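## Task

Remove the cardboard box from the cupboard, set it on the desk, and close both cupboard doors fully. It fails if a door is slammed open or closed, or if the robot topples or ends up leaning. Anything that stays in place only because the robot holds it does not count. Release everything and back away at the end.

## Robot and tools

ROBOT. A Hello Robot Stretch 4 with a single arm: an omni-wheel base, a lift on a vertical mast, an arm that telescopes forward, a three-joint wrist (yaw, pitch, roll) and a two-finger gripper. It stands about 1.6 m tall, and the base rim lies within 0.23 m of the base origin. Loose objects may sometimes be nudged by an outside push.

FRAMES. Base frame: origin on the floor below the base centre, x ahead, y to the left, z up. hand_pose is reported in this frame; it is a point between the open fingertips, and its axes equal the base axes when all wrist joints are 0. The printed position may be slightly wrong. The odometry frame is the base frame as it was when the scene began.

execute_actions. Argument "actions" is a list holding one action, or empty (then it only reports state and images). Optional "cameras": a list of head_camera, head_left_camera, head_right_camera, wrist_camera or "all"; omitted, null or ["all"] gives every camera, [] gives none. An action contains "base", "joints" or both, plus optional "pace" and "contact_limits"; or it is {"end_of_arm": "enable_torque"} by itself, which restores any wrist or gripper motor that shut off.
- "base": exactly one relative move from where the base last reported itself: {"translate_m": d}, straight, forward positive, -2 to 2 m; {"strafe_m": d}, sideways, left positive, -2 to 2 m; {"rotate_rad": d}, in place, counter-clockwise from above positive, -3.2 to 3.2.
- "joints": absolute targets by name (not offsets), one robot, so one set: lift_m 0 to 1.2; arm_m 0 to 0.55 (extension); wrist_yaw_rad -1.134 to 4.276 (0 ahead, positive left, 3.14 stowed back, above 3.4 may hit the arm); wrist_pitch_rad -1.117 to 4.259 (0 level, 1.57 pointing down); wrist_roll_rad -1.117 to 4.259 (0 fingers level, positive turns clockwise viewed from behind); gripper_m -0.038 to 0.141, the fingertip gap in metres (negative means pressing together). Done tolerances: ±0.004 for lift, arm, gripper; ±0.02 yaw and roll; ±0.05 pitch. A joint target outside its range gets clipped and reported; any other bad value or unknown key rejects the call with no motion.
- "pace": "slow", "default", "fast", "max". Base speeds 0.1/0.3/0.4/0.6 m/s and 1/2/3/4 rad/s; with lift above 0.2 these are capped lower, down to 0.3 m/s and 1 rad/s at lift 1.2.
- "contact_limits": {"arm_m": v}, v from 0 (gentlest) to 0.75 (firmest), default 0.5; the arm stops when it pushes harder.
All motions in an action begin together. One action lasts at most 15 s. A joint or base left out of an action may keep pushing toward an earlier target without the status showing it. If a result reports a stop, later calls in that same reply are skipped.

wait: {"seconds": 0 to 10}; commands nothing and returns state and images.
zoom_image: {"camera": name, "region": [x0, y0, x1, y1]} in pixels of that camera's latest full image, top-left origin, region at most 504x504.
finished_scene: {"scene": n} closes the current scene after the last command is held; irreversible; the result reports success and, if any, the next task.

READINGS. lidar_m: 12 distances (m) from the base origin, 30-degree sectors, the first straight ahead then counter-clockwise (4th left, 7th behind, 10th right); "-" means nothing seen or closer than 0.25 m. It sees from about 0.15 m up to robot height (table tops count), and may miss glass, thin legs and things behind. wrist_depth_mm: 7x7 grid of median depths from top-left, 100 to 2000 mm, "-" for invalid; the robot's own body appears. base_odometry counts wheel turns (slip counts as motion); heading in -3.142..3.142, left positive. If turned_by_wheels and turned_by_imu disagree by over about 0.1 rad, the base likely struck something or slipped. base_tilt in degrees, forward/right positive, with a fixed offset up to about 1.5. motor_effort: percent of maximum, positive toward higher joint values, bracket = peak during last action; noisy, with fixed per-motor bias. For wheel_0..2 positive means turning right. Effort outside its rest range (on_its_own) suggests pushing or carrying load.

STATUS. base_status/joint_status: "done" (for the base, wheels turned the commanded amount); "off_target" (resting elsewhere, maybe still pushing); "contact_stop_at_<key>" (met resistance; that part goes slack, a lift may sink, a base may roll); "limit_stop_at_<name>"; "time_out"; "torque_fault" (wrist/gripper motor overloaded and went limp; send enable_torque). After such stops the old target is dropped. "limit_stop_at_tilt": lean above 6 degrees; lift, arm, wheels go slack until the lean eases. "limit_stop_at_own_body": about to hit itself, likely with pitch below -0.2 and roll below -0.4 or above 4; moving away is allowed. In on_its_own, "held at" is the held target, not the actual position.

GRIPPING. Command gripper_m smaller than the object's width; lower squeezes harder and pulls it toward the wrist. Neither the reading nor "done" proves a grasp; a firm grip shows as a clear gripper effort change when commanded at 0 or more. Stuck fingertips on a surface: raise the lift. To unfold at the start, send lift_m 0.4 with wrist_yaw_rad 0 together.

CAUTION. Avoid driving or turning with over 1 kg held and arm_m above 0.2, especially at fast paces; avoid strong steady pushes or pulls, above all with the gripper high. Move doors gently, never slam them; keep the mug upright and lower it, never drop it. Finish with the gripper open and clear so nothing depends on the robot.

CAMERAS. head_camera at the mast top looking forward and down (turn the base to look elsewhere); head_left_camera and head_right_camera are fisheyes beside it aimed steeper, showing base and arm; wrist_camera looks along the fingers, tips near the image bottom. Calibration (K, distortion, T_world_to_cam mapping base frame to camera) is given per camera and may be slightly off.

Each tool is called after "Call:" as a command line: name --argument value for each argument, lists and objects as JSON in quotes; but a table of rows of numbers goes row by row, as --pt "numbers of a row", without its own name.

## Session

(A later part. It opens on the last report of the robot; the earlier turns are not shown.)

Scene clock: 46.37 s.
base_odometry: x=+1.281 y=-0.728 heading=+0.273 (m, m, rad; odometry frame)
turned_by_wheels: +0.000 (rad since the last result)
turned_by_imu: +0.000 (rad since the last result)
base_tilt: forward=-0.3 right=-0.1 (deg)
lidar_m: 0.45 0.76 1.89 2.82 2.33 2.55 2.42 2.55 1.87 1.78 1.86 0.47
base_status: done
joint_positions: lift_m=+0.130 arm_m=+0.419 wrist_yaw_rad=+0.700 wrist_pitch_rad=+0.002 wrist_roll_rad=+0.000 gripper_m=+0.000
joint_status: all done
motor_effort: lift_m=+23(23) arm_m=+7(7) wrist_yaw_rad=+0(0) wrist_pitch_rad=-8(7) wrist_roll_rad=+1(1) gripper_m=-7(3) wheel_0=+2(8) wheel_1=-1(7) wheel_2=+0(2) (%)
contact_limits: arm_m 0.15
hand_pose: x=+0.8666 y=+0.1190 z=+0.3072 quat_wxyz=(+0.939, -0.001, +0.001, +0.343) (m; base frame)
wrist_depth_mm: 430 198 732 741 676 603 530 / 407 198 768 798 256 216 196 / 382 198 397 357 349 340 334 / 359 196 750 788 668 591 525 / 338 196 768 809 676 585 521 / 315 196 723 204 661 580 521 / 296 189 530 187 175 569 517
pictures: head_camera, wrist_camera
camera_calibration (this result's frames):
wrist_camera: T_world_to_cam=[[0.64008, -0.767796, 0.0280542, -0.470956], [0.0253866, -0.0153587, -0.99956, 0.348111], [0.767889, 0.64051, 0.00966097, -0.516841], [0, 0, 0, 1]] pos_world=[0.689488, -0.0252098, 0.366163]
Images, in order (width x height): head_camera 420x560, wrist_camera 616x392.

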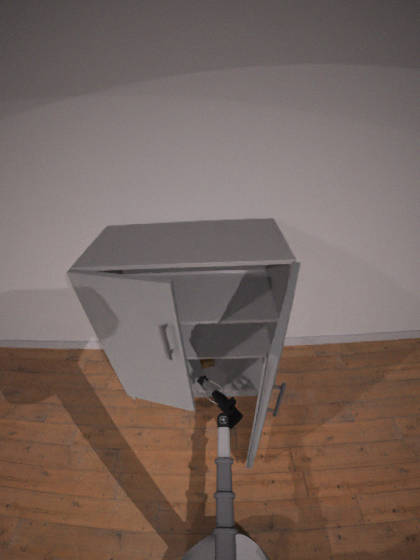

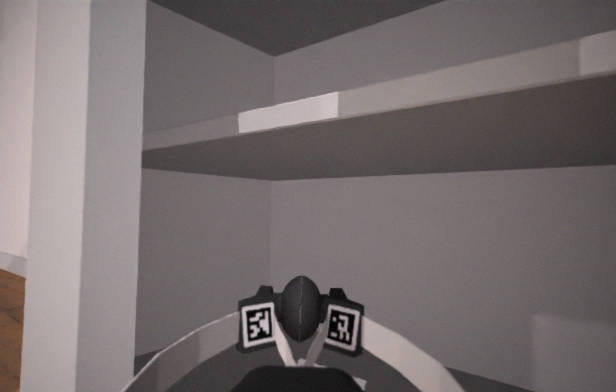

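Call:
execute_actions --actions '[{"base":{"strafe_m":0.1},"joints":{"arm_m":0.40},"pace":"slow"}]' --cameras '["head_camera","wrist_camera"]'

Scene clock: 48.63 s.
base_odometry: x=+1.254 y=-0.632 heading=+0.269 (m, m, rad; odometry frame)
turned_by_wheels: -0.003 (rad since the last result)
turned_by_imu: -0.027 (rad since the last result)
base_tilt: forward=-0.4 right=-0.1 (deg)
lidar_m: 0.77 0.82 1.80 2.87 2.23 2.58 2.42 2.51 1.97 1.88 1.93 0.48
base_status: done
joint_positions: lift_m=+0.130 arm_m=+0.401 wrist_yaw_rad=+0.681 wrist_pitch_rad=+0.002 wrist_roll_rad=+0.000 gripper_m=+0.000
joint_status: all done
on_its_own: wrist_yaw_rad is at rest, and its effort (+54) is outside its rest range (-13 to +13)
motor_effort: lift_m=+23(23) arm_m=-6(5) wrist_yaw_rad=+54(59) wrist_pitch_rad=-6(6) wrist_roll_rad=-1(1) gripper_m=-8(10) wheel_0=-21(21) wheel_1=-7(8) wheel_2=-13(17) (%)
hand_pose: x=+0.8511 y=+0.1137 z=+0.3073 quat_wxyz=(+0.943, +0.000, +0.001, +0.334) (m; base frame)
wrist_depth_mm: 442 224 169 750 676 609 549 / 427 222 169 798 271 231 208 / 415 219 169 357 347 338 334 / 404 215 169 768 668 597 535 / 394 211 167 788 676 591 539 / 382 208 164 204 647 591 535 / 370 204 156 181 183 564 530
pictures: head_camera, wrist_camera
camera_calibration (this result's frames):
wrist_camera: T_world_to_cam=[[0.625505, -0.779716, 0.0280518, -0.451317], [0.0253622, -0.0156149, -0.999556, 0.348572], [0.779808, 0.625939, 0.0100081, -0.510206], [0, 0, 0, 1]] pos_world=[0.671323, -0.0270979, 0.366184]
Images, in order (width x height): head_camera 420x560, wrist_camera 616x392.

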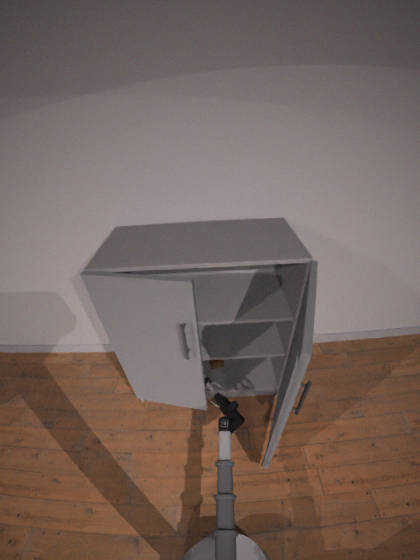

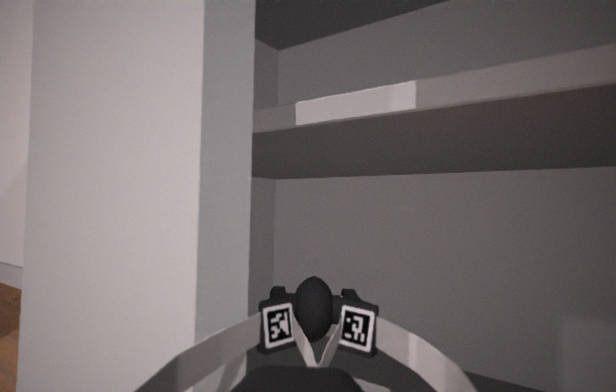

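Call:
execute_actions --actions '[{"base":{"strafe_m":-0.1},"pace":"slow"}]' --cameras '[]'

Call:
execute_actions --actions '[{"base":{"rotate_rad":0.025},"joints":{"arm_m":0.49,"wrist_yaw_rad":1.2},"pace":"slow","contact_limits":{"arm_m":0.2}}]' --cameras '["head_camera","wrist_camera"]'

Scene clock: 51.23 s.
base_odometry: x=+1.281 y=-0.728 heading=+0.269 (m, m, rad; odometry frame)
turned_by_wheels: +0.000 (rad since the last result)
turned_by_imu: +0.000 (rad since the last result)
base_tilt: forward=-0.4 right=+0.0 (deg)
lidar_m: 0.46 0.75 1.83 2.97 2.29 2.57 2.43 2.53 1.88 1.79 1.83 0.51
base_status: done
joint_positions: lift_m=+0.130 arm_m=+0.401 wrist_yaw_rad=+0.700 wrist_pitch_rad=+0.002 wrist_roll_rad=+0.000 gripper_m=+0.000
joint_status: not commanded
motor_effort: lift_m=+23(23) arm_m=-6(6) wrist_yaw_rad=+1(54) wrist_pitch_rad=-7(5) wrist_roll_rad=-1(1) gripper_m=-4(5) wheel_0=+2(17) wheel_1=-1(11) wheel_2=-1(14) (%)
hand_pose: x=+0.8490 y=+0.1189 z=+0.3072 quat_wxyz=(+0.939, +0.000, +0.001, +0.343) (m; base frame)
wrist_depth_mm: 418 227 750 750 699 615 559 / 399 225 820 831 661 233 211 / 384 225 433 355 349 342 336 / 368 225 788 798 683 603 539 / 351 224 820 809 691 603 539 / 336 224 768 204 676 597 535 / 319 216 535 187 175 585 530
pictures: none
No camera images: the call's "cameras" was empty. Leave "cameras" out to get every camera's image.

Scene clock: 53.40 s.
base_odometry: x=+1.281 y=-0.728 heading=+0.294 (m, m, rad; odometry frame)
turned_by_wheels: +0.025 (rad since the last result)
turned_by_imu: +0.025 (rad since the last result)
base_tilt: forward=-0.5 right=+0.1 (deg)
lidar_m: 0.45 0.61 1.87 2.83 2.30 2.55 2.40 2.53 1.87 1.77 1.84 0.48
base_status: done
joint_positions: lift_m=+0.130 arm_m=+0.489 wrist_yaw_rad=+1.200 wrist_pitch_rad=+0.002 wrist_roll_rad=+0.000 gripper_m=+0.000
joint_status: all done
motor_effort: lift_m=+23(23) arm_m=+7(8) wrist_yaw_rad=+0(48) wrist_pitch_rad=-7(6) wrist_roll_rad=-1(1) gripper_m=-2(7) wheel_0=+1(7) wheel_1=+0(5) wheel_2=+0(7) (%)
contact_limits: arm_m 0.2
hand_pose: x=+0.8457 y=+0.2372 z=+0.3072 quat_wxyz=(+0.825, -0.001, +0.001, +0.565) (m; base frame)
wrist_depth_mm: 387 459 569 634 691 661 161 / 387 459 559 634 661 206 192 / 384 459 564 512 343 340 334 / 384 455 564 627 676 676 559 / 384 459 564 621 683 691 564 / 387 455 525 204 676 691 564 / 387 430 530 186 176 627 554
pictures: head_camera, wrist_camera
camera_calibration (this result's frames):
wrist_camera: T_world_to_cam=[[0.929765, -0.367083, 0.0280532, -0.706846], [0.0296756, -0.00122445, -0.999559, 0.343504], [0.366955, 0.930188, 0.00975496, -0.306154], [0, 0, 0, 1]] pos_world=[0.759352, 0.0257303, 0.366169]
Images, in order (width x height): head_camera 420x560, wrist_camera 616x392.

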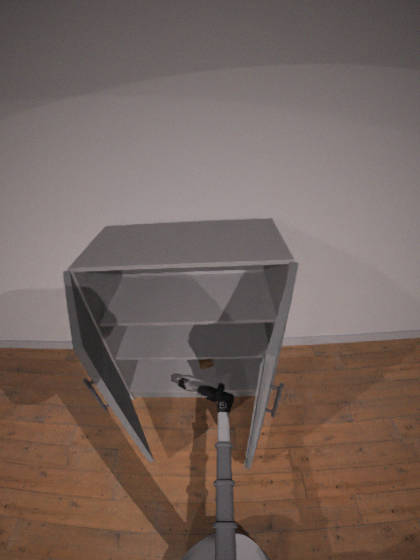

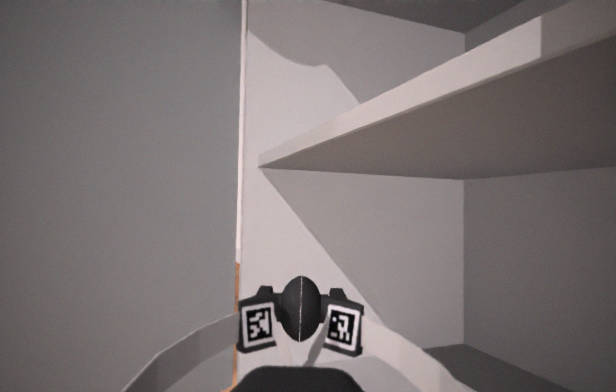

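Call:
execute_actions --actions '[{"joints":{"arm_m":0.25},"pace":"default"}]' --cameras '[]'

Call:
execute_actions --actions '[{"base":{"strafe_m":0.18},"joints":{"wrist_yaw_rad":0,"wrist_pitch_rad":0.6,"gripper_m":0.135,"lift_m":0.12}}]' --cameras '["head_camera","wrist_camera"]'

Scene clock: 55.50 s.
base_odometry: x=+1.281 y=-0.728 heading=+0.294 (m, m, rad; odometry frame)
turned_by_wheels: +0.000 (rad since the last result)
turned_by_imu: +0.000 (rad since the last result)
base_tilt: forward=-0.5 right=+0.1 (deg)
lidar_m: 0.43 0.60 1.87 2.80 2.32 2.57 2.44 2.54 1.85 1.76 1.85 0.46
base_status: not commanded
joint_positions: lift_m=+0.130 arm_m=+0.251 wrist_yaw_rad=+1.200 wrist_pitch_rad=+0.002 wrist_roll_rad=+0.000 gripper_m=+0.000
joint_status: all done
motor_effort: lift_m=+23(23) arm_m=-7(7) wrist_yaw_rad=-1(0) wrist_pitch_rad=-7(7) wrist_roll_rad=-1(1) gripper_m=-3(4) wheel_0=+1(1) wheel_1=+1(1) wheel_2=-1(0) (%)
hand_pose: x=+0.6081 y=+0.2372 z=+0.3072 quat_wxyz=(+0.825, -0.001, +0.001, +0.565) (m; base frame)
wrist_depth_mm: - 336 402 525 683 732 723 / - 336 399 525 699 768 809 / - 334 399 521 676 741 469 / - 334 399 517 676 741 798 / - 325 399 521 683 759 798 / 1397 324 375 204 676 741 788 / 917 314 373 187 176 640 647
pictures: none
No camera images: the call's "cameras" was empty. Leave "cameras" out to get every camera's image.

Scene clock: 57.77 s.
base_odometry: x=+1.228 y=-0.556 heading=+0.294 (m, m, rad; odometry frame)
turned_by_wheels: +0.000 (rad since the last result)
turned_by_imu: +0.000 (rad since the last result)
base_tilt: forward=-0.4 right=+0.1 (deg)
lidar_m: 0.86 0.51 1.87 2.79 2.14 2.55 2.41 2.53 2.04 1.96 1.91 0.53
base_status: done
joint_positions: lift_m=+0.120 arm_m=+0.251 wrist_yaw_rad=+0.000 wrist_pitch_rad=+0.602 wrist_roll_rad=+0.000 gripper_m=+0.135
joint_status: all done
motor_effort: lift_m=+15(23) arm_m=-7(7) wrist_yaw_rad=-1(1) wrist_pitch_rad=-5(4) wrist_roll_rad=-1(2) gripper_m=+0(3) wheel_0=-1(10) wheel_1=+0(8) wheel_2=+0(1) (%)
hand_pose: x=+0.6599 y=-0.0874 z=+0.1352 quat_wxyz=(+0.955, +0.000, +0.296, +0.000) (m; base frame)
wrist_depth_mm: 741 759 759 759 759 741 569 / 609 621 634 564 661 676 569 / 459 445 452 455 466 473 473 / 484 484 484 484 484 480 484 / 466 466 473 469 477 484 488 / 394 209 399 402 402 384 410 / 343 334 343 153 340 342 353
pictures: head_camera, wrist_camera
camera_calibration (this result's frames):
wrist_camera: T_world_to_cam=[[0.0119531, -0.999593, 0.0259195, -0.0976924], [-0.556111, -0.0281882, -0.83063, 0.538064], [0.831022, -0.00448555, -0.556222, -0.245815], [0, 0, 0, 1]] pos_world=[0.504669, -0.0835882, 0.312736]
Images, in order (width x height): head_camera 420x560, wrist_camera 616x392.

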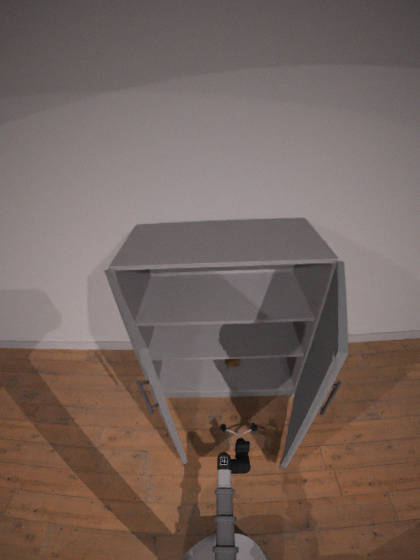

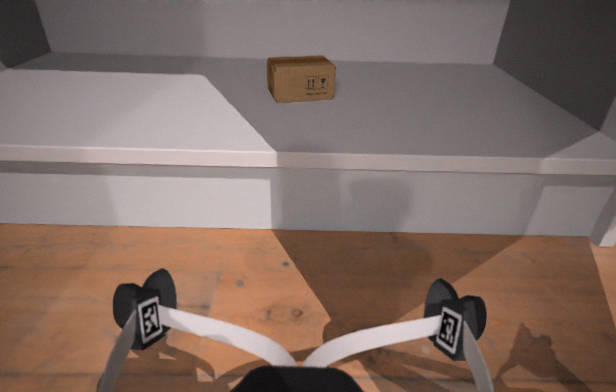

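Call:
execute_actions --actions '[{"base":{"translate_m":0.2},"joints":{"lift_m":0.155,"arm_m":0.38}}]' --cameras '["head_camera","wrist_camera"]'

Scene clock: 60.13 s.
base_odometry: x=+1.420 y=-0.498 heading=+0.295 (m, m, rad; odometry frame)
turned_by_wheels: +0.000 (rad since the last result)
turned_by_imu: -0.001 (rad since the last result)
base_tilt: forward=-0.4 right=+0.0 (deg)
lidar_m: 0.67 0.32 1.58 2.79 2.22 2.75 2.62 2.74 2.05 1.97 0.37 0.43
base_status: done
joint_positions: lift_m=+0.155 arm_m=+0.379 wrist_yaw_rad=+0.000 wrist_pitch_rad=+0.602 wrist_roll_rad=+0.000 gripper_m=+0.135
joint_status: all done
motor_effort: lift_m=+23(24) arm_m=+7(8) wrist_yaw_rad=+0(1) wrist_pitch_rad=-6(7) wrist_roll_rad=+0(2) gripper_m=+2(1) wheel_0=+2(8) wheel_1=+0(6) wheel_2=+1(9) (%)
hand_pose: x=+0.7875 y=-0.0874 z=+0.1695 quat_wxyz=(+0.955, +0.000, +0.296, +0.000) (m; base frame)
wrist_depth_mm: 449 449 445 445 449 445 445 / 488 480 480 480 480 480 480 / 504 504 508 508 512 512 508 / 404 410 413 325 421 424 430 / 332 334 315 300 343 347 349 / 282 210 286 286 289 276 294 / 245 239 247 153 244 245 254
pictures: head_camera, wrist_camera
camera_calibration (this result's frames):
wrist_camera: T_world_to_cam=[[0.011777, -0.999595, 0.0259177, -0.10001], [-0.556235, -0.0280881, -0.83055, 0.637558], [0.830941, -0.00463499, -0.556341, -0.332644], [0, 0, 0, 1]] pos_world=[0.632218, -0.083603, 0.347053]
Images, in order (width x height): head_camera 420x560, wrist_camera 616x392.

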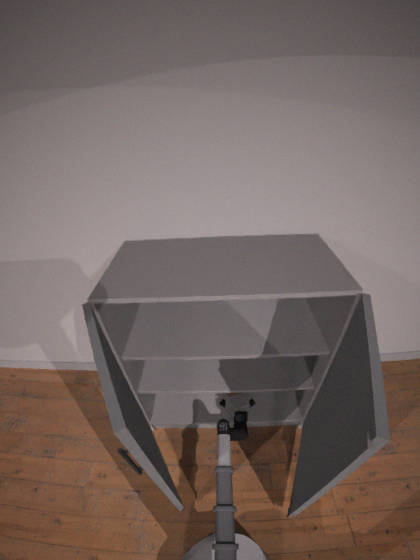

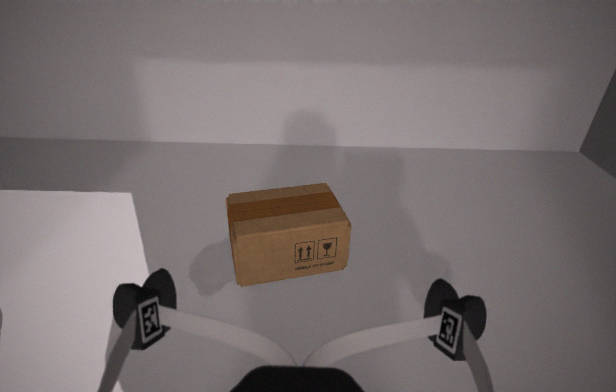

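Call:
execute_actions --actions '[{"base":{"strafe_m":0.01},"joints":{"arm_m":0.49},"pace":"slow","contact_limits":{"arm_m":0.15}}]' --cameras '["wrist_camera"]'

Call:
execute_actions --actions '[{"joints":{"lift_m":0.125},"pace":"slow"}]' --cameras '["wrist_camera"]'

Scene clock: 62.83 s.
base_odometry: x=+1.417 y=-0.488 heading=+0.295 (m, m, rad; odometry frame)
turned_by_wheels: +0.000 (rad since the last result)
turned_by_imu: +0.000 (rad since the last result)
base_tilt: forward=-0.4 right=+0.1 (deg)
lidar_m: 0.67 0.33 1.60 2.76 2.22 2.76 2.64 2.76 2.05 1.97 0.38 0.45
base_status: done
joint_positions: lift_m=+0.155 arm_m=+0.489 wrist_yaw_rad=+0.000 wrist_pitch_rad=+0.602 wrist_roll_rad=+0.000 gripper_m=+0.135
joint_status: all done
motor_effort: lift_m=+23(23) arm_m=+7(8) wrist_yaw_rad=+0(0) wrist_pitch_rad=-6(5) wrist_roll_rad=-1(0) gripper_m=+0(1) wheel_0=-3(6) wheel_1=+2(5) wheel_2=+0(1) (%)
contact_limits: arm_m 0.15
hand_pose: x=+0.8974 y=-0.0874 z=+0.1695 quat_wxyz=(+0.955, +0.000, +0.296, +0.000) (m; base frame)
wrist_depth_mm: 345 343 345 343 343 343 343 / 370 370 370 370 370 368 368 / 402 402 402 402 399 397 402 / 404 410 413 418 421 421 418 / 332 334 338 342 342 345 349 / 281 208 221 222 279 274 294 / 245 239 196 153 237 244 254
pictures: wrist_camera
camera_calibration (this result's frames):
wrist_camera: T_world_to_cam=[[0.0117588, -0.999595, 0.0259178, -0.101293], [-0.556236, -0.0280781, -0.83055, 0.698721], [0.830941, -0.0046501, -0.556341, -0.424013], [0, 0, 0, 1]] pos_world=[0.742175, -0.0836045, 0.347053]
Images, in order (width x height): wrist_camera 616x392.

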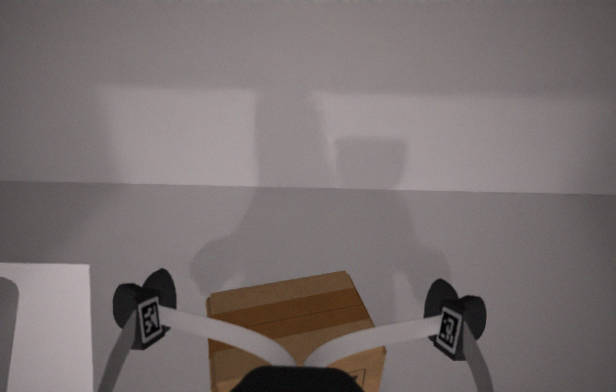

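Scene clock: 63.90 s.
base_odometry: x=+1.417 y=-0.488 heading=+0.295 (m, m, rad; odometry frame)
turned_by_wheels: +0.000 (rad since the last result)
turned_by_imu: +0.000 (rad since the last result)
base_tilt: forward=-0.4 right=+0.0 (deg)
lidar_m: 0.67 0.34 1.60 2.76 2.21 2.70 2.64 2.72 2.08 1.96 0.37 0.46
base_status: not commanded
joint_positions: lift_m=+0.126 arm_m=+0.489 wrist_yaw_rad=+0.000 wrist_pitch_rad=+0.596 wrist_roll_rad=+0.001 gripper_m=+0.135
joint_status: all done
motor_effort: lift_m=+12(22) arm_m=+7(7) wrist_yaw_rad=-1(1) wrist_pitch_rad=+11(11) wrist_roll_rad=-5(4) gripper_m=-1(2) wheel_0=-2(3) wheel_1=+3(3) wheel_2=+0(0) (%)
hand_pose: x=+0.8984 y=-0.0874 z=+0.1419 quat_wxyz=(+0.956, +0.000, +0.294, +0.000) (m; base frame)
wrist_depth_mm: 343 343 343 343 343 343 343 / 370 368 368 368 370 370 368 / 397 399 397 399 397 399 397 / 362 368 370 373 379 382 387 / 297 300 301 226 306 309 312 / 251 212 190 190 203 252 262 / 218 213 176 151 211 217 226
pictures: wrist_camera
camera_calibration (this result's frames):
wrist_camera: T_world_to_cam=[[0.0110434, -0.999621, 0.0252152, -0.0998566], [-0.551224, -0.0271251, -0.833916, 0.672395], [0.834284, -0.00468999, -0.551315, -0.443919], [0, 0, 0, 1]] pos_world=[0.742097, -0.083662, 0.3185]
Images, in order (width x height): wrist_camera 616x392.

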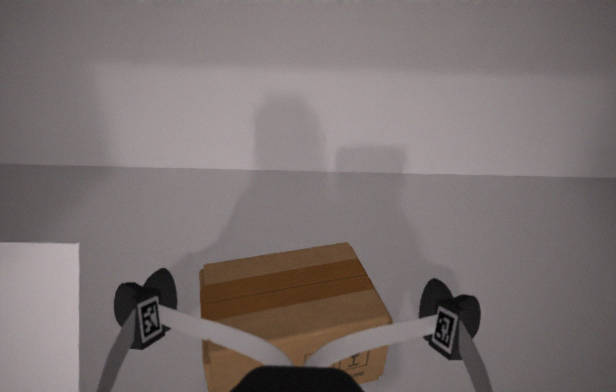

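Call:
execute_actions --actions '[{"joints":{"lift_m":0.135,"arm_m":0.46},"pace":"slow"}]' --cameras '["wrist_camera"]'

Scene clock: 65.37 s.
base_odometry: x=+1.417 y=-0.488 heading=+0.295 (m, m, rad; odometry frame)
turned_by_wheels: +0.000 (rad since the last result)
turned_by_imu: +0.000 (rad since the last result)
base_tilt: forward=-0.5 right=+0.0 (deg)
lidar_m: 0.67 0.34 1.62 2.79 2.20 2.75 2.62 2.74 2.06 1.97 0.38 0.43
base_status: not commanded
joint_positions: lift_m=+0.135 arm_m=+0.461 wrist_yaw_rad=+0.000 wrist_pitch_rad=+0.602 wrist_roll_rad=+0.000 gripper_m=+0.135
joint_status: all done
motor_effort: lift_m=+24(24) arm_m=-7(7) wrist_yaw_rad=+0(1) wrist_pitch_rad=-5(12) wrist_roll_rad=-3(3) gripper_m=+1(1) wheel_0=-3(3) wheel_1=+2(3) wheel_2=+0(0) (%)
hand_pose: x=+0.8700 y=-0.0874 z=+0.1495 quat_wxyz=(+0.955, +0.000, +0.296, +0.000) (m; base frame)
wrist_depth_mm: 370 370 368 370 370 368 370 / 397 399 399 397 397 397 397 / 427 427 433 430 433 433 430 / 368 370 377 379 384 387 392 / 301 304 285 233 312 314 319 / 256 209 202 210 224 250 267 / 223 218 219 153 221 222 231
pictures: wrist_camera
camera_calibration (this result's frames):
wrist_camera: T_world_to_cam=[[0.0114499, -0.999608, 0.0255309, -0.100135], [-0.556019, -0.027586, -0.830712, 0.666766], [0.831091, -0.00468405, -0.556117, -0.412506], [0, 0, 0, 1]] pos_world=[0.714711, -0.083635, 0.327046]
Images, in order (width x height): wrist_camera 616x392.

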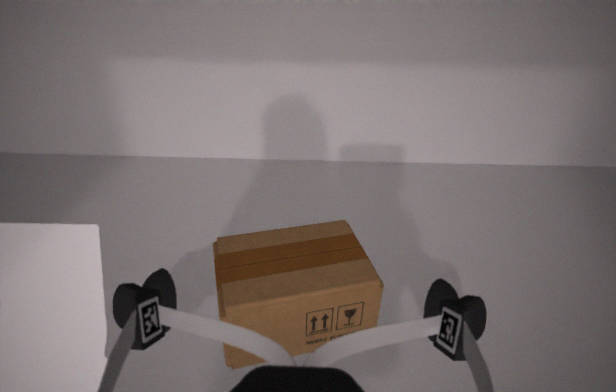

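Call:
execute_actions --actions '[{"joints":{"lift_m":0.13,"arm_m":0.475},"pace":"slow"}]' --cameras '[]'

Call:
execute_actions --actions '[{"joints":{"gripper_m":0.065},"pace":"slow"}]' --cameras '["wrist_camera"]'

Scene clock: 66.70 s.
base_odometry: x=+1.417 y=-0.488 heading=+0.295 (m, m, rad; odometry frame)
turned_by_wheels: +0.000 (rad since the last result)
turned_by_imu: +0.000 (rad since the last result)
base_tilt: forward=-0.5 right=+0.1 (deg)
lidar_m: 0.67 0.32 1.60 2.77 2.20 2.76 2.63 2.73 2.09 1.96 0.35 0.45
base_status: not commanded
joint_positions: lift_m=+0.130 arm_m=+0.474 wrist_yaw_rad=+0.000 wrist_pitch_rad=+0.602 wrist_roll_rad=+0.000 gripper_m=+0.135
joint_status: all done
motor_effort: lift_m=+15(22) arm_m=+7(7) wrist_yaw_rad=+0(0) wrist_pitch_rad=-5(6) wrist_roll_rad=-1(1) gripper_m=+4(1) wheel_0=-3(3) wheel_1=+2(3) wheel_2=+0(0) (%)
hand_pose: x=+0.8824 y=-0.0874 z=+0.1453 quat_wxyz=(+0.955, +0.000, +0.296, +0.000) (m; base frame)
wrist_depth_mm: 359 359 357 355 357 357 357 / 387 384 387 384 384 384 384 / 415 418 415 418 418 415 418 / 359 362 368 370 375 379 384 / 296 297 279 226 306 309 309 / 250 209 190 198 210 245 262 / 217 213 208 153 217 218 226
pictures: none
No camera images: the call's "cameras" was empty. Leave "cameras" out to get every camera's image.

Scene clock: 70.07 s.
base_odometry: x=+1.417 y=-0.488 heading=+0.295 (m, m, rad; odometry frame)
turned_by_wheels: +0.000 (rad since the last result)
turned_by_imu: +0.000 (rad since the last result)
base_tilt: forward=-0.5 right=-0.1 (deg)
lidar_m: 0.67 0.34 1.58 2.78 2.19 2.76 2.64 2.72 2.04 1.96 0.38 0.46
base_status: not commanded
joint_positions: lift_m=+0.130 arm_m=+0.474 wrist_yaw_rad=+0.000 wrist_pitch_rad=+0.603 wrist_roll_rad=+0.000 gripper_m=+0.065
joint_status: all done
motor_effort: lift_m=+15(15) arm_m=+7(7) wrist_yaw_rad=+0(0) wrist_pitch_rad=-8(8) wrist_roll_rad=-2(2) gripper_m=-11(16) wheel_0=-3(3) wheel_1=+3(3) wheel_2=+0(0) (%)
hand_pose: x=+0.8823 y=-0.0874 z=+0.1450 quat_wxyz=(+0.955, +0.000, +0.297, +0.000) (m; base frame)
wrist_depth_mm: 357 357 357 357 357 357 357 / 387 387 384 384 382 384 384 / 413 415 418 418 415 418 418 / 357 362 368 370 375 377 379 / 294 297 287 220 304 307 309 / 250 251 188 190 197 259 260 / 217 208 191 195 211 212 225
pictures: wrist_camera
camera_calibration (this result's frames):
wrist_camera: T_world_to_cam=[[0.0115209, -0.999606, 0.0255886, -0.100232], [-0.556814, -0.027669, -0.830176, 0.670482], [0.830558, -0.0046837, -0.556913, -0.424647], [0, 0, 0, 1]] pos_world=[0.727182, -0.0836302, 0.322692]
Images, in order (width x height): wrist_camera 616x392.

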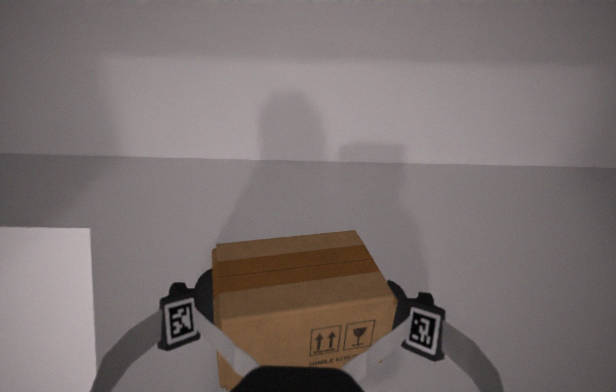

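Gripped. Lift a little and check.

Call:
execute_actions --actions '[{"joints":{"lift_m":0.17,"gripper_m":0.055},"pace":"slow"}]' --cameras '["wrist_camera"]'

Call:
execute_actions --actions '[{"base":{"translate_m":-0.35},"joints":{"arm_m":0.15}}]' --cameras '["wrist_camera","head_left_camera","head_camera"]'

Scene clock: 71.33 s.
base_odometry: x=+1.417 y=-0.488 heading=+0.295 (m, m, rad; odometry frame)
turned_by_wheels: +0.000 (rad since the last result)
turned_by_imu: +0.000 (rad since the last result)
base_tilt: forward=-0.5 right=-0.1 (deg)
lidar_m: 0.67 0.32 1.57 2.77 2.19 2.75 2.63 2.74 2.07 1.97 0.37 0.46
base_status: not commanded
joint_positions: lift_m=+0.170 arm_m=+0.474 wrist_yaw_rad=+0.000 wrist_pitch_rad=+0.603 wrist_roll_rad=+0.000 gripper_m=+0.055
joint_status: all done
motor_effort: lift_m=+24(22) arm_m=+7(7) wrist_yaw_rad=-1(0) wrist_pitch_rad=-9(9) wrist_roll_rad=-2(2) gripper_m=-17(25) wheel_0=-3(3) wheel_1=+3(3) wheel_2=+0(0) (%)
hand_pose: x=+0.8823 y=-0.0874 z=+0.1843 quat_wxyz=(+0.955, +0.000, +0.297, +0.000) (m; base frame)
wrist_depth_mm: 359 359 359 357 357 357 357 / 387 387 384 382 387 387 384 / 418 415 418 415 418 418 415 / 430 433 439 439 436 436 436 / 353 355 345 218 364 368 370 / 300 301 187 187 193 309 310 / 260 248 190 191 203 253 270
pictures: wrist_camera
camera_calibration (this result's frames):
wrist_camera: T_world_to_cam=[[0.0115258, -0.999606, 0.0255865, -0.101239], [-0.556967, -0.0276691, -0.830074, 0.703134], [0.830455, -0.0046836, -0.557067, -0.402669], [0, 0, 0, 1]] pos_world=[0.727188, -0.0836302, 0.36193]
Images, in order (width x height): wrist_camera 616x392.

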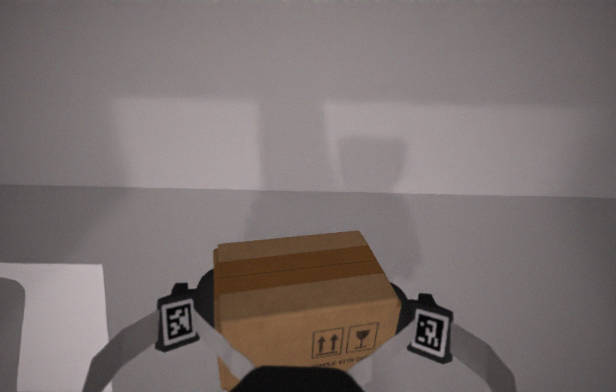

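Scene clock: 73.97 s.
base_odometry: x=+1.082 y=-0.590 heading=+0.295 (m, m, rad; odometry frame)
turned_by_wheels: +0.000 (rad since the last result)
turned_by_imu: +0.001 (rad since the last result)
base_tilt: forward=-0.4 right=-0.1 (deg)
lidar_m: 1.02 0.65 2.09 2.18 2.07 2.38 2.27 2.35 2.09 1.97 2.05 0.67
base_status: done
joint_positions: lift_m=+0.170 arm_m=+0.151 wrist_yaw_rad=+0.000 wrist_pitch_rad=+0.603 wrist_roll_rad=+0.000 gripper_m=+0.055
joint_status: all done
motor_effort: lift_m=+24(24) arm_m=-7(6) wrist_yaw_rad=+0(1) wrist_pitch_rad=-10(9) wrist_roll_rad=-1(2) gripper_m=-19(20) wheel_0=-1(5) wheel_1=-1(4) wheel_2=+0(12) (%)
hand_pose: x=+0.5597 y=-0.0875 z=+0.1842 quat_wxyz=(+0.955, +0.000, +0.297, +0.000) (m; base frame)
wrist_depth_mm: 732 976 991 991 991 866 597 / 715 778 788 809 831 778 544 / 715 723 715 715 715 707 469 / 654 661 668 668 683 683 433 / 535 539 521 217 549 559 402 / 452 459 187 187 193 473 445 / 397 377 190 192 202 387 410
pictures: head_camera, head_left_camera, wrist_camera
camera_calibration (this result's frames):
wrist_camera: T_world_to_cam=[[0.0113004, -0.999609, 0.0255823, -0.0974485], [-0.557283, -0.0275382, -0.829866, 0.523558], [0.830246, -0.00487876, -0.557376, -0.134662], [0, 0, 0, 1]] pos_world=[0.404674, -0.0836496, 0.361919]
Images, in order (width x height): head_camera 420x560, head_left_camera 420x672, wrist_camera 616x392.

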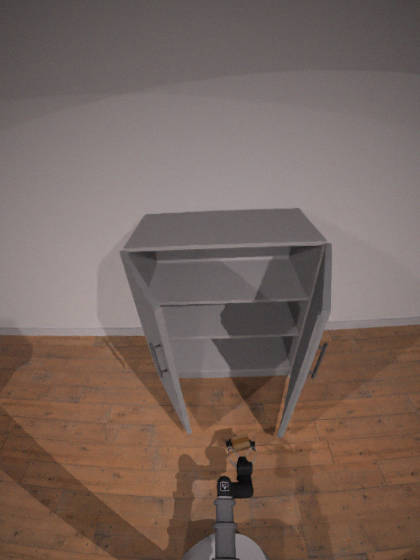

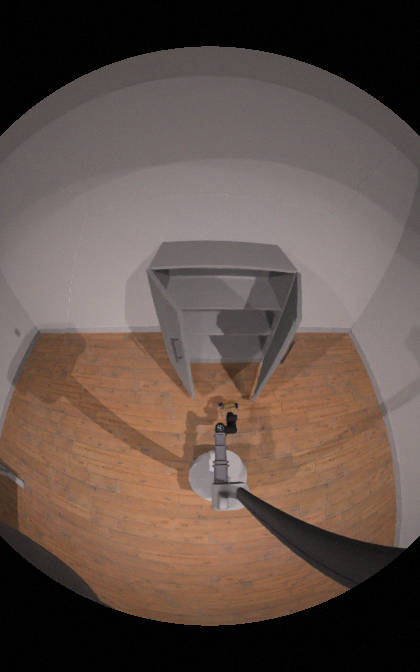

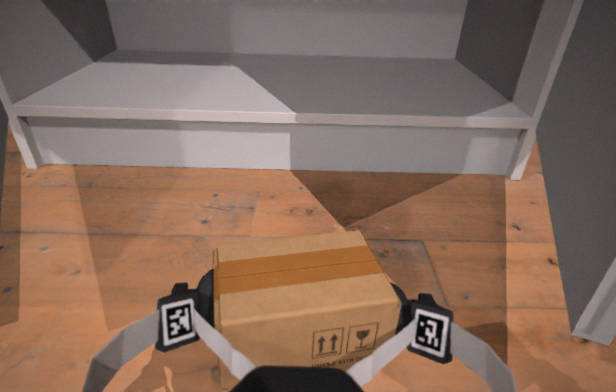

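Call:
execute_actions --actions '[{"base":{"translate_m":-0.15},"joints":{"arm_m":0.0,"lift_m":0.3}}]' --cameras '[]'

Call:
execute_actions --actions '[{"base":{"rotate_rad":1.9},"joints":{"lift_m":0.85}}]'

Scene clock: 75.97 s.
base_odometry: x=+0.938 y=-0.633 heading=+0.294 (m, m, rad; odometry frame)
turned_by_wheels: +0.000 (rad since the last result)
turned_by_imu: +0.000 (rad since the last result)
base_tilt: forward=-0.5 right=+0.0 (deg)
lidar_m: 0.80 0.82 2.30 2.03 2.04 2.23 2.12 2.18 2.07 1.97 2.06 0.81
base_status: done
joint_positions: lift_m=+0.300 arm_m=+0.002 wrist_yaw_rad=+0.000 wrist_pitch_rad=+0.603 wrist_roll_rad=+0.000 gripper_m=+0.055
joint_status: all done
motor_effort: lift_m=+24(24) arm_m=-7(7) wrist_yaw_rad=+0(1) wrist_pitch_rad=-8(9) wrist_roll_rad=-2(2) gripper_m=-21(19) wheel_0=-1(7) wheel_1=+0(7) wheel_2=-1(8) (%)
hand_pose: x=+0.4107 y=-0.0875 z=+0.3142 quat_wxyz=(+0.955, +0.000, +0.297, +0.000) (m; base frame)
wrist_depth_mm: 1281 1098 1281 1281 1281 946 1281 / 1366 1060 1255 1281 1281 991 1397 / 1138 1025 1042 1042 1042 1098 1255 / 891 878 931 917 931 917 946 / 732 732 715 218 759 759 778 / 621 627 187 187 193 647 654 / 539 517 190 191 202 525 559
pictures: none
No camera images: the call's "cameras" was empty. Leave "cameras" out to get every camera's image.

Scene clock: 79.07 s.
base_odometry: x=+0.938 y=-0.633 heading=+2.194 (m, m, rad; odometry frame)
turned_by_wheels: +1.900 (rad since the last result)
turned_by_imu: +1.906 (rad since the last result)
base_tilt: forward=-0.5 right=+0.0 (deg)
lidar_m: 2.01 2.37 2.11 2.10 2.21 1.98 2.01 1.79 0.79 0.81 1.98 2.76
base_status: done
joint_positions: lift_m=+0.850 arm_m=+0.002 wrist_yaw_rad=+0.000 wrist_pitch_rad=+0.603 wrist_roll_rad=+0.000 gripper_m=+0.055
joint_status: all done
motor_effort: lift_m=+24(25) arm_m=-7(7) wrist_yaw_rad=-1(1) wrist_pitch_rad=-9(8) wrist_roll_rad=-2(3) gripper_m=-17(21) wheel_0=-2(8) wheel_1=-1(5) wheel_2=+0(9) (%)
hand_pose: x=+0.4107 y=-0.0874 z=+0.8642 quat_wxyz=(+0.955, +0.000, +0.297, +0.000) (m; base frame)
wrist_depth_mm: - - - - - - - / - - - - - - - / - - - - - - - / 1921 1983 1921 1983 1983 1983 - / 1576 1576 1537 217 1618 1618 1618 / 1336 1336 187 187 193 1366 1397 / 1160 1098 189 191 202 1138 1205
pictures: head_camera, head_left_camera, head_right_camera, wrist_camera
camera_calibration (this result's frames):
wrist_camera: T_world_to_cam=[[0.0116608, -0.999605, 0.0255804, -0.113221], [-0.557147, -0.0277382, -0.82995, 1.0049], [0.830332, -0.00457417, -0.55725, 0.367924], [0, 0, 0, 1]] pos_world=[0.255696, -0.0836195, 1.04194]
Images, in order (width x height): head_camera 420x560, head_left_camera 420x672, head_right_camera 420x672, wrist_camera 616x392.

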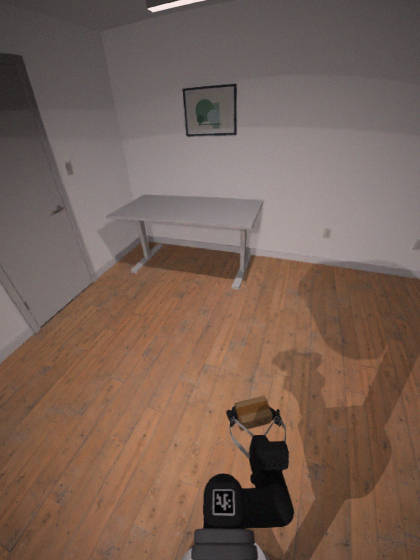

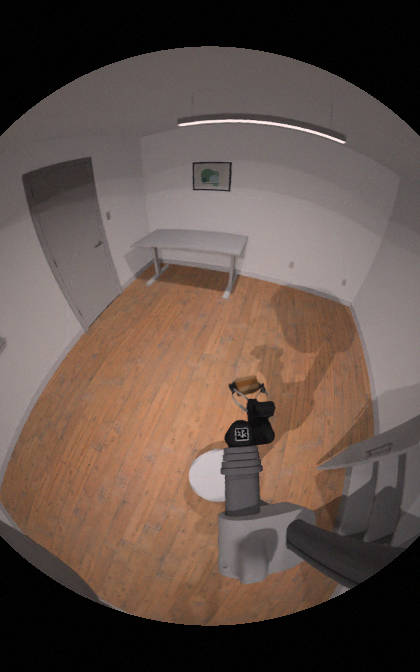

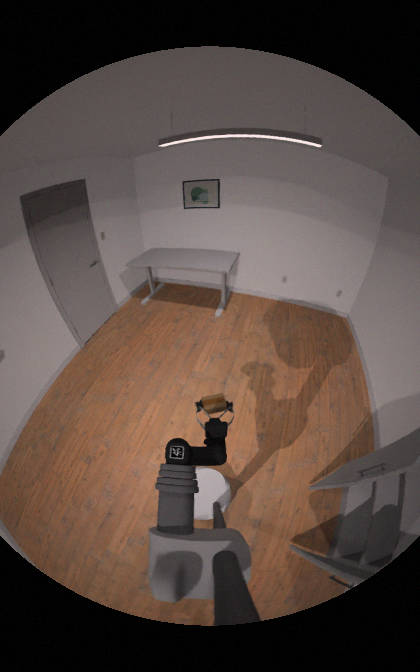

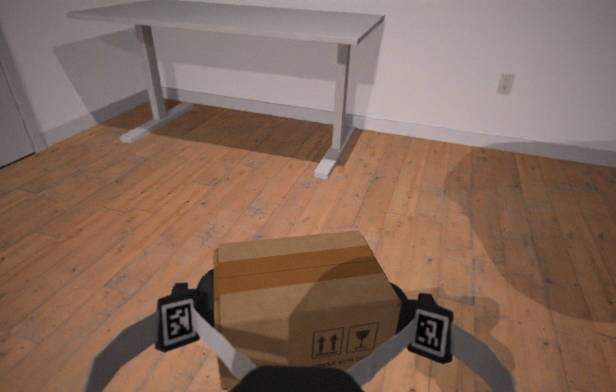

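Call:
execute_actions --actions '[{"base":{"rotate_rad":0.173}}]' --cameras '[]'

Call:
execute_actions --actions '[{"base":{"translate_m":1.6},"pace":"fast"}]' --cameras '[]'

Call:
execute_actions --actions '[{"base":{"rotate_rad":-0.46}}]'

Scene clock: 80.30 s.
base_odometry: x=+0.938 y=-0.633 heading=+2.367 (m, m, rad; odometry frame)
turned_by_wheels: +0.173 (rad since the last result)
turned_by_imu: +0.173 (rad since the last result)
base_tilt: forward=-0.5 right=+0.0 (deg)
lidar_m: 2.06 2.22 2.10 2.17 2.07 1.99 2.08 0.81 0.80 0.83 2.24 2.03
base_status: done
joint_positions: lift_m=+0.850 arm_m=+0.002 wrist_yaw_rad=+0.000 wrist_pitch_rad=+0.603 wrist_roll_rad=+0.000 gripper_m=+0.055
joint_status: not commanded
motor_effort: lift_m=+24(24) arm_m=-7(7) wrist_yaw_rad=+0(2) wrist_pitch_rad=-8(10) wrist_roll_rad=-2(1) gripper_m=-18(19) wheel_0=-3(6) wheel_1=+0(9) wheel_2=-1(3) (%)
hand_pose: x=+0.4107 y=-0.0874 z=+0.8642 quat_wxyz=(+0.955, +0.000, +0.297, +0.000) (m; base frame)
wrist_depth_mm: 1863 - - - - - - / 1983 - - - - - - / - - - - - - - / 1921 1983 1921 1983 1983 - - / 1576 1618 1499 218 1661 1661 1661 / 1366 1366 187 187 193 1397 1397 / 1160 1078 190 191 203 1138 1205
pictures: none
No camera images: the call's "cameras" was empty. Leave "cameras" out to get every camera's image.

Scene clock: 85.77 s.
base_odometry: x=-0.205 y=+0.486 heading=+2.367 (m, m, rad; odometry frame)
turned_by_wheels: +0.000 (rad since the last result)
turned_by_imu: -0.008 (rad since the last result)
base_tilt: forward=-0.5 right=+0.0 (deg)
lidar_m: 0.59 0.78 1.30 1.39 1.92 3.39 2.30 1.99 2.36 2.03 0.60 0.54
base_status: done
joint_positions: lift_m=+0.850 arm_m=+0.002 wrist_yaw_rad=+0.000 wrist_pitch_rad=+0.603 wrist_roll_rad=+0.000 gripper_m=+0.055
joint_status: not commanded
motor_effort: lift_m=+23(24) arm_m=-7(7) wrist_yaw_rad=-1(0) wrist_pitch_rad=-10(9) wrist_roll_rad=-2(2) gripper_m=-19(19) wheel_0=+1(8) wheel_1=-1(5) wheel_2=+2(13) (%)
hand_pose: x=+0.4107 y=-0.0874 z=+0.8642 quat_wxyz=(+0.955, +0.000, +0.297, +0.000) (m; base frame)
wrist_depth_mm: 1255 1464 1308 1160 1060 976 878 / 1042 1060 1078 1118 1078 1008 931 / 741 759 759 778 788 809 809 / 1308 615 597 603 609 615 621 / 1430 1464 521 218 492 500 504 / 1336 1281 187 187 194 421 424 / 1160 1098 190 192 202 379 373
pictures: none
No camera images: the call's "cameras" was empty. Leave "cameras" out to get every camera's image.

Scene clock: 87.00 s.
base_odometry: x=-0.205 y=+0.486 heading=+1.907 (m, m, rad; odometry frame)
turned_by_wheels: -0.460 (rad since the last result)
turned_by_imu: -0.462 (rad since the last result)
base_tilt: forward=-0.6 right=+0.0 (deg)
lidar_m: 0.56 0.58 0.78 1.32 1.43 2.01 3.43 2.27 1.94 2.35 1.90 0.59
base_status: done
joint_positions: lift_m=+0.850 arm_m=+0.002 wrist_yaw_rad=+0.000 wrist_pitch_rad=+0.603 wrist_roll_rad=+0.000 gripper_m=+0.055
joint_status: not commanded
motor_effort: lift_m=+23(23) arm_m=-7(7) wrist_yaw_rad=+0(1) wrist_pitch_rad=-8(10) wrist_roll_rad=-3(0) gripper_m=-20(17) wheel_0=+3(5) wheel_1=+0(7) wheel_2=+1(9) (%)
hand_pose: x=+0.4107 y=-0.0875 z=+0.8642 quat_wxyz=(+0.955, +0.000, +0.297, +0.000) (m; base frame)
wrist_depth_mm: 1078 1098 1060 1060 1042 1042 1025 / 1025 1060 1078 1098 1098 1118 1118 / 741 759 759 778 788 1182 1182 / 585 585 597 597 609 621 1308 / 477 484 469 218 496 500 1430 / 1281 452 187 187 194 452 1281 / 1160 1098 190 191 202 1138 1205
pictures: head_camera, head_left_camera, head_right_camera, wrist_camera
camera_calibration (this result's frames):
wrist_camera: T_world_to_cam=[[0.0113213, -0.999609, 0.0255811, -0.113163], [-0.557157, -0.0275496, -0.82995, 1.0049], [0.83033, -0.00485659, -0.55725, 0.367962], [0, 0, 0, 1]] pos_world=[0.255637, -0.0836476, 1.04196]
Images, in order (width x height): head_camera 420x560, head_left_camera 420x672, head_right_camera 420x672, wrist_camera 616x392.

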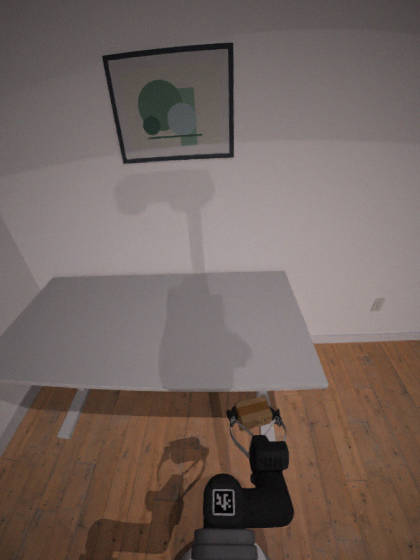

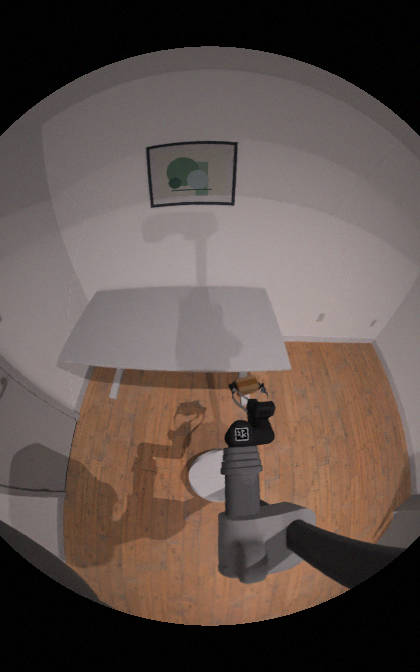

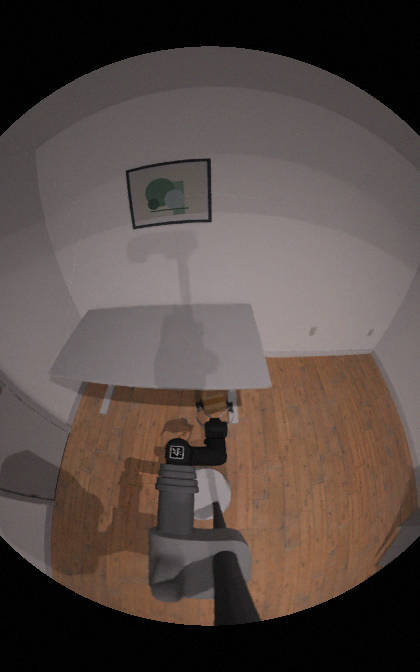

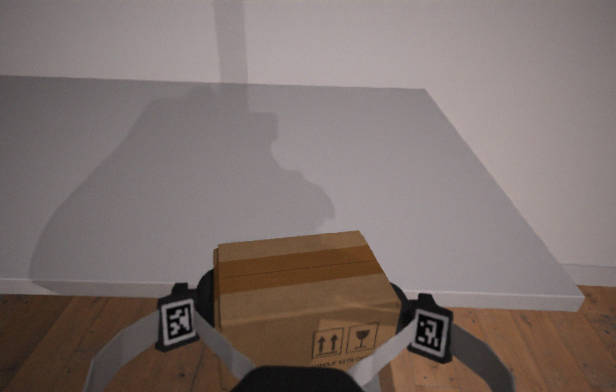

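Call:
execute_actions --actions '[{"base":{"strafe_m":0.12},"joints":{"arm_m":0.36,"lift_m":0.78}}]' --cameras '["wrist_camera"]'

Call:
execute_actions --actions '[{"joints":{"lift_m":0.745},"pace":"slow"}]' --cameras '["wrist_camera"]'

Scene clock: 89.33 s.
base_odometry: x=-0.319 y=+0.446 heading=+1.907 (m, m, rad; odometry frame)
turned_by_wheels: +0.000 (rad since the last result)
turned_by_imu: +0.000 (rad since the last result)
base_tilt: forward=-0.5 right=-0.1 (deg)
lidar_m: 0.56 0.59 0.83 1.21 1.30 1.87 3.43 2.35 2.02 2.48 1.89 0.57
base_status: done
joint_positions: lift_m=+0.780 arm_m=+0.359 wrist_yaw_rad=+0.000 wrist_pitch_rad=+0.603 wrist_roll_rad=+0.000 gripper_m=+0.055
joint_status: all done
motor_effort: lift_m=+16(20) arm_m=+7(8) wrist_yaw_rad=-1(1) wrist_pitch_rad=-8(9) wrist_roll_rad=-1(3) gripper_m=-18(19) wheel_0=+0(8) wheel_1=-1(10) wheel_2=+0(1) (%)
hand_pose: x=+0.7673 y=-0.0874 z=+0.7949 quat_wxyz=(+0.955, +0.000, +0.297, +0.000) (m; base frame)
wrist_depth_mm: 741 732 723 715 707 707 707 / 778 768 759 759 759 759 750 / 585 585 597 603 603 621 668 / 455 459 466 469 469 480 480 / 373 375 364 218 384 389 389 / 315 317 187 187 194 327 329 / 273 262 190 191 202 268 285
pictures: wrist_camera
camera_calibration (this result's frames):
wrist_camera: T_world_to_cam=[[0.0116417, -0.999605, 0.0255867, -0.115601], [-0.557014, -0.0277336, -0.83004, 1.14601], [0.830422, -0.00458906, -0.557116, 0.0330619], [0, 0, 0, 1]] pos_world=[0.612233, -0.0836207, 0.972611]
Images, in order (width x height): wrist_camera 616x392.

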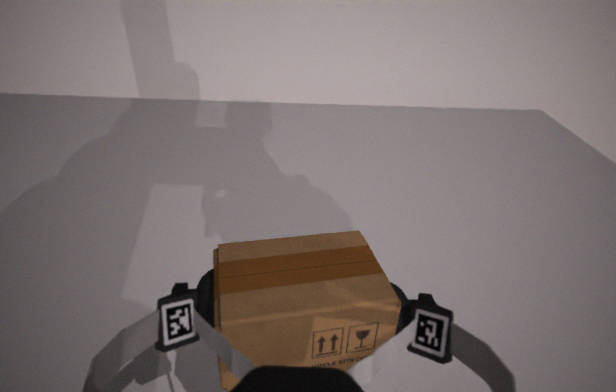

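Scene clock: 90.47 s.
base_odometry: x=-0.319 y=+0.446 heading=+1.907 (m, m, rad; odometry frame)
turned_by_wheels: +0.000 (rad since the last result)
turned_by_imu: +0.000 (rad since the last result)
base_tilt: forward=-0.5 right=+0.2 (deg)
lidar_m: 0.55 0.59 0.83 1.21 1.32 1.87 3.44 2.33 2.03 2.49 1.90 0.58
base_status: not commanded
joint_positions: lift_m=+0.745 arm_m=+0.359 wrist_yaw_rad=+0.000 wrist_pitch_rad=+0.603 wrist_roll_rad=+0.000 gripper_m=+0.055
joint_status: all done
motor_effort: lift_m=+15(15) arm_m=+7(7) wrist_yaw_rad=-1(1) wrist_pitch_rad=-8(9) wrist_roll_rad=+0(2) gripper_m=-22(20) wheel_0=+1(1) wheel_1=-1(1) wheel_2=+0(0) (%)
hand_pose: x=+0.7673 y=-0.0874 z=+0.7600 quat_wxyz=(+0.955, +0.000, +0.297, +0.000) (m; base frame)
wrist_depth_mm: 741 723 723 715 707 707 691 / 683 707 723 741 741 732 750 / 500 504 512 517 530 530 535 / 389 394 397 402 404 410 413 / 320 322 314 218 329 334 336 / 273 272 187 187 193 281 283 / 236 225 190 192 203 231 244
pictures: wrist_camera
camera_calibration (this result's frames):
wrist_camera: T_world_to_cam=[[0.0116414, -0.999605, 0.0255869, -0.114706], [-0.557014, -0.0277335, -0.83004, 1.11699], [0.830422, -0.00458937, -0.557117, 0.0135829], [0, 0, 0, 1]] pos_world=[0.612234, -0.0836207, 0.937648]
Images, in order (width x height): wrist_camera 616x392.

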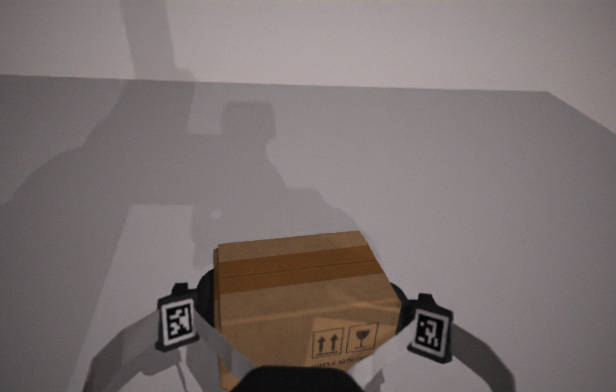

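Call:
execute_actions --actions '[{"joints":{"lift_m":0.73},"pace":"slow"}]' --cameras '[]'

Scene clock: 91.40 s.
base_odometry: x=-0.319 y=+0.446 heading=+1.907 (m, m, rad; odometry frame)
turned_by_wheels: +0.000 (rad since the last result)
turned_by_imu: +0.000 (rad since the last result)
base_tilt: forward=-0.4 right=+0.0 (deg)
lidar_m: 0.54 0.59 0.81 1.22 1.30 1.86 3.43 2.35 2.06 2.49 1.90 0.59
base_status: not commanded
joint_positions: lift_m=+0.730 arm_m=+0.359 wrist_yaw_rad=+0.000 wrist_pitch_rad=+0.603 wrist_roll_rad=+0.000 gripper_m=+0.055
joint_status: all done
motor_effort: lift_m=+15(14) arm_m=+7(7) wrist_yaw_rad=-1(1) wrist_pitch_rad=-9(8) wrist_roll_rad=-1(2) gripper_m=-16(18) wheel_0=+0(0) wheel_1=-1(1) wheel_2=+0(1) (%)
hand_pose: x=+0.7673 y=-0.0874 z=+0.7450 quat_wxyz=(+0.955, +0.000, +0.297, +0.000) (m; base frame)
wrist_depth_mm: 732 732 723 707 715 707 707 / 647 654 676 683 691 707 732 / 466 469 477 484 484 496 500 / 362 366 370 375 377 382 384 / 297 300 291 218 307 310 314 / 253 253 187 187 193 260 264 / 220 209 190 192 202 214 228
pictures: none
No camera images: the call's "cameras" was empty. Leave "cameras" out to get every camera's image.

Call:
execute_actions --actions '[{"joints":{"lift_m":0.724},"pace":"slow"}]' --cameras '[]'

Call:
execute_actions --actions '[{"joints":{"gripper_m":0.135}}]' --cameras '["wrist_camera"]'

Scene clock: 93.93 s.
base_odometry: x=-0.319 y=+0.446 heading=+1.907 (m, m, rad; odometry frame)
turned_by_wheels: +0.000 (rad since the last result)
turned_by_imu: +0.000 (rad since the last result)
base_tilt: forward=-0.5 right=+0.0 (deg)
lidar_m: 0.57 0.58 0.83 1.21 1.29 1.85 3.43 2.36 2.04 2.48 1.90 0.56
base_status: not commanded
joint_positions: lift_m=+0.724 arm_m=+0.359 wrist_yaw_rad=+0.000 wrist_pitch_rad=+0.603 wrist_roll_rad=+0.000 gripper_m=+0.055
joint_status: all done
motor_effort: lift_m=+15(12) arm_m=+7(7) wrist_yaw_rad=-1(0) wrist_pitch_rad=-9(8) wrist_roll_rad=-2(2) gripper_m=-21(24) wheel_0=+0(0) wheel_1=-1(1) wheel_2=+0(1) (%)
hand_pose: x=+0.7673 y=-0.0874 z=+0.7390 quat_wxyz=(+0.955, +0.000, +0.297, +0.000) (m; base frame)
wrist_depth_mm: 732 732 723 715 707 707 691 / 621 640 647 654 676 691 723 / 449 455 459 469 477 480 484 / 351 355 359 364 366 370 373 / 289 291 282 218 297 300 303 / 245 246 187 187 193 253 256 / 213 204 190 191 202 208 221
pictures: none
No camera images: the call's "cameras" was empty. Leave "cameras" out to get every camera's image.

Scene clock: 95.70 s.
base_odometry: x=-0.319 y=+0.446 heading=+1.907 (m, m, rad; odometry frame)
turned_by_wheels: +0.000 (rad since the last result)
turned_by_imu: +0.000 (rad since the last result)
base_tilt: forward=-0.5 right=+0.1 (deg)
lidar_m: 0.57 0.55 0.83 1.22 1.29 1.88 3.45 2.36 2.05 2.47 1.92 0.59
base_status: not commanded
joint_positions: lift_m=+0.724 arm_m=+0.359 wrist_yaw_rad=+0.000 wrist_pitch_rad=+0.602 wrist_roll_rad=+0.000 gripper_m=+0.135
joint_status: all done
motor_effort: lift_m=+15(15) arm_m=+7(7) wrist_yaw_rad=+0(0) wrist_pitch_rad=-5(9) wrist_roll_rad=-1(1) gripper_m=-2(19) wheel_0=+0(0) wheel_1=-1(1) wheel_2=+0(1) (%)
hand_pose: x=+0.7675 y=-0.0874 z=+0.7393 quat_wxyz=(+0.955, +0.000, +0.296, +0.000) (m; base frame)
wrist_depth_mm: 741 732 723 715 707 699 699 / 627 640 654 668 683 691 732 / 452 459 462 469 480 484 492 / 355 357 359 364 368 373 375 / 289 293 274 220 298 303 306 / 247 209 190 195 206 240 256 / 213 209 205 153 213 213 221
pictures: wrist_camera
camera_calibration (this result's frames):
wrist_camera: T_world_to_cam=[[0.0114421, -0.999603, 0.0257445, -0.114206], [-0.555961, -0.0277595, -0.830745, 1.09964], [0.83113, -0.00480747, -0.556058, 0.000557818], [0, 0, 0, 1]] pos_world=[0.612198, -0.0836325, 0.916766]
Images, in order (width x height): wrist_camera 616x392.

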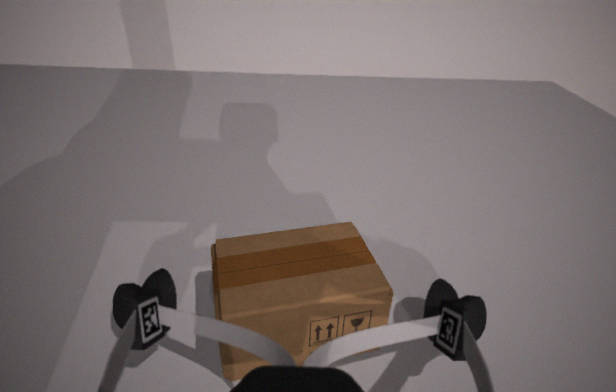

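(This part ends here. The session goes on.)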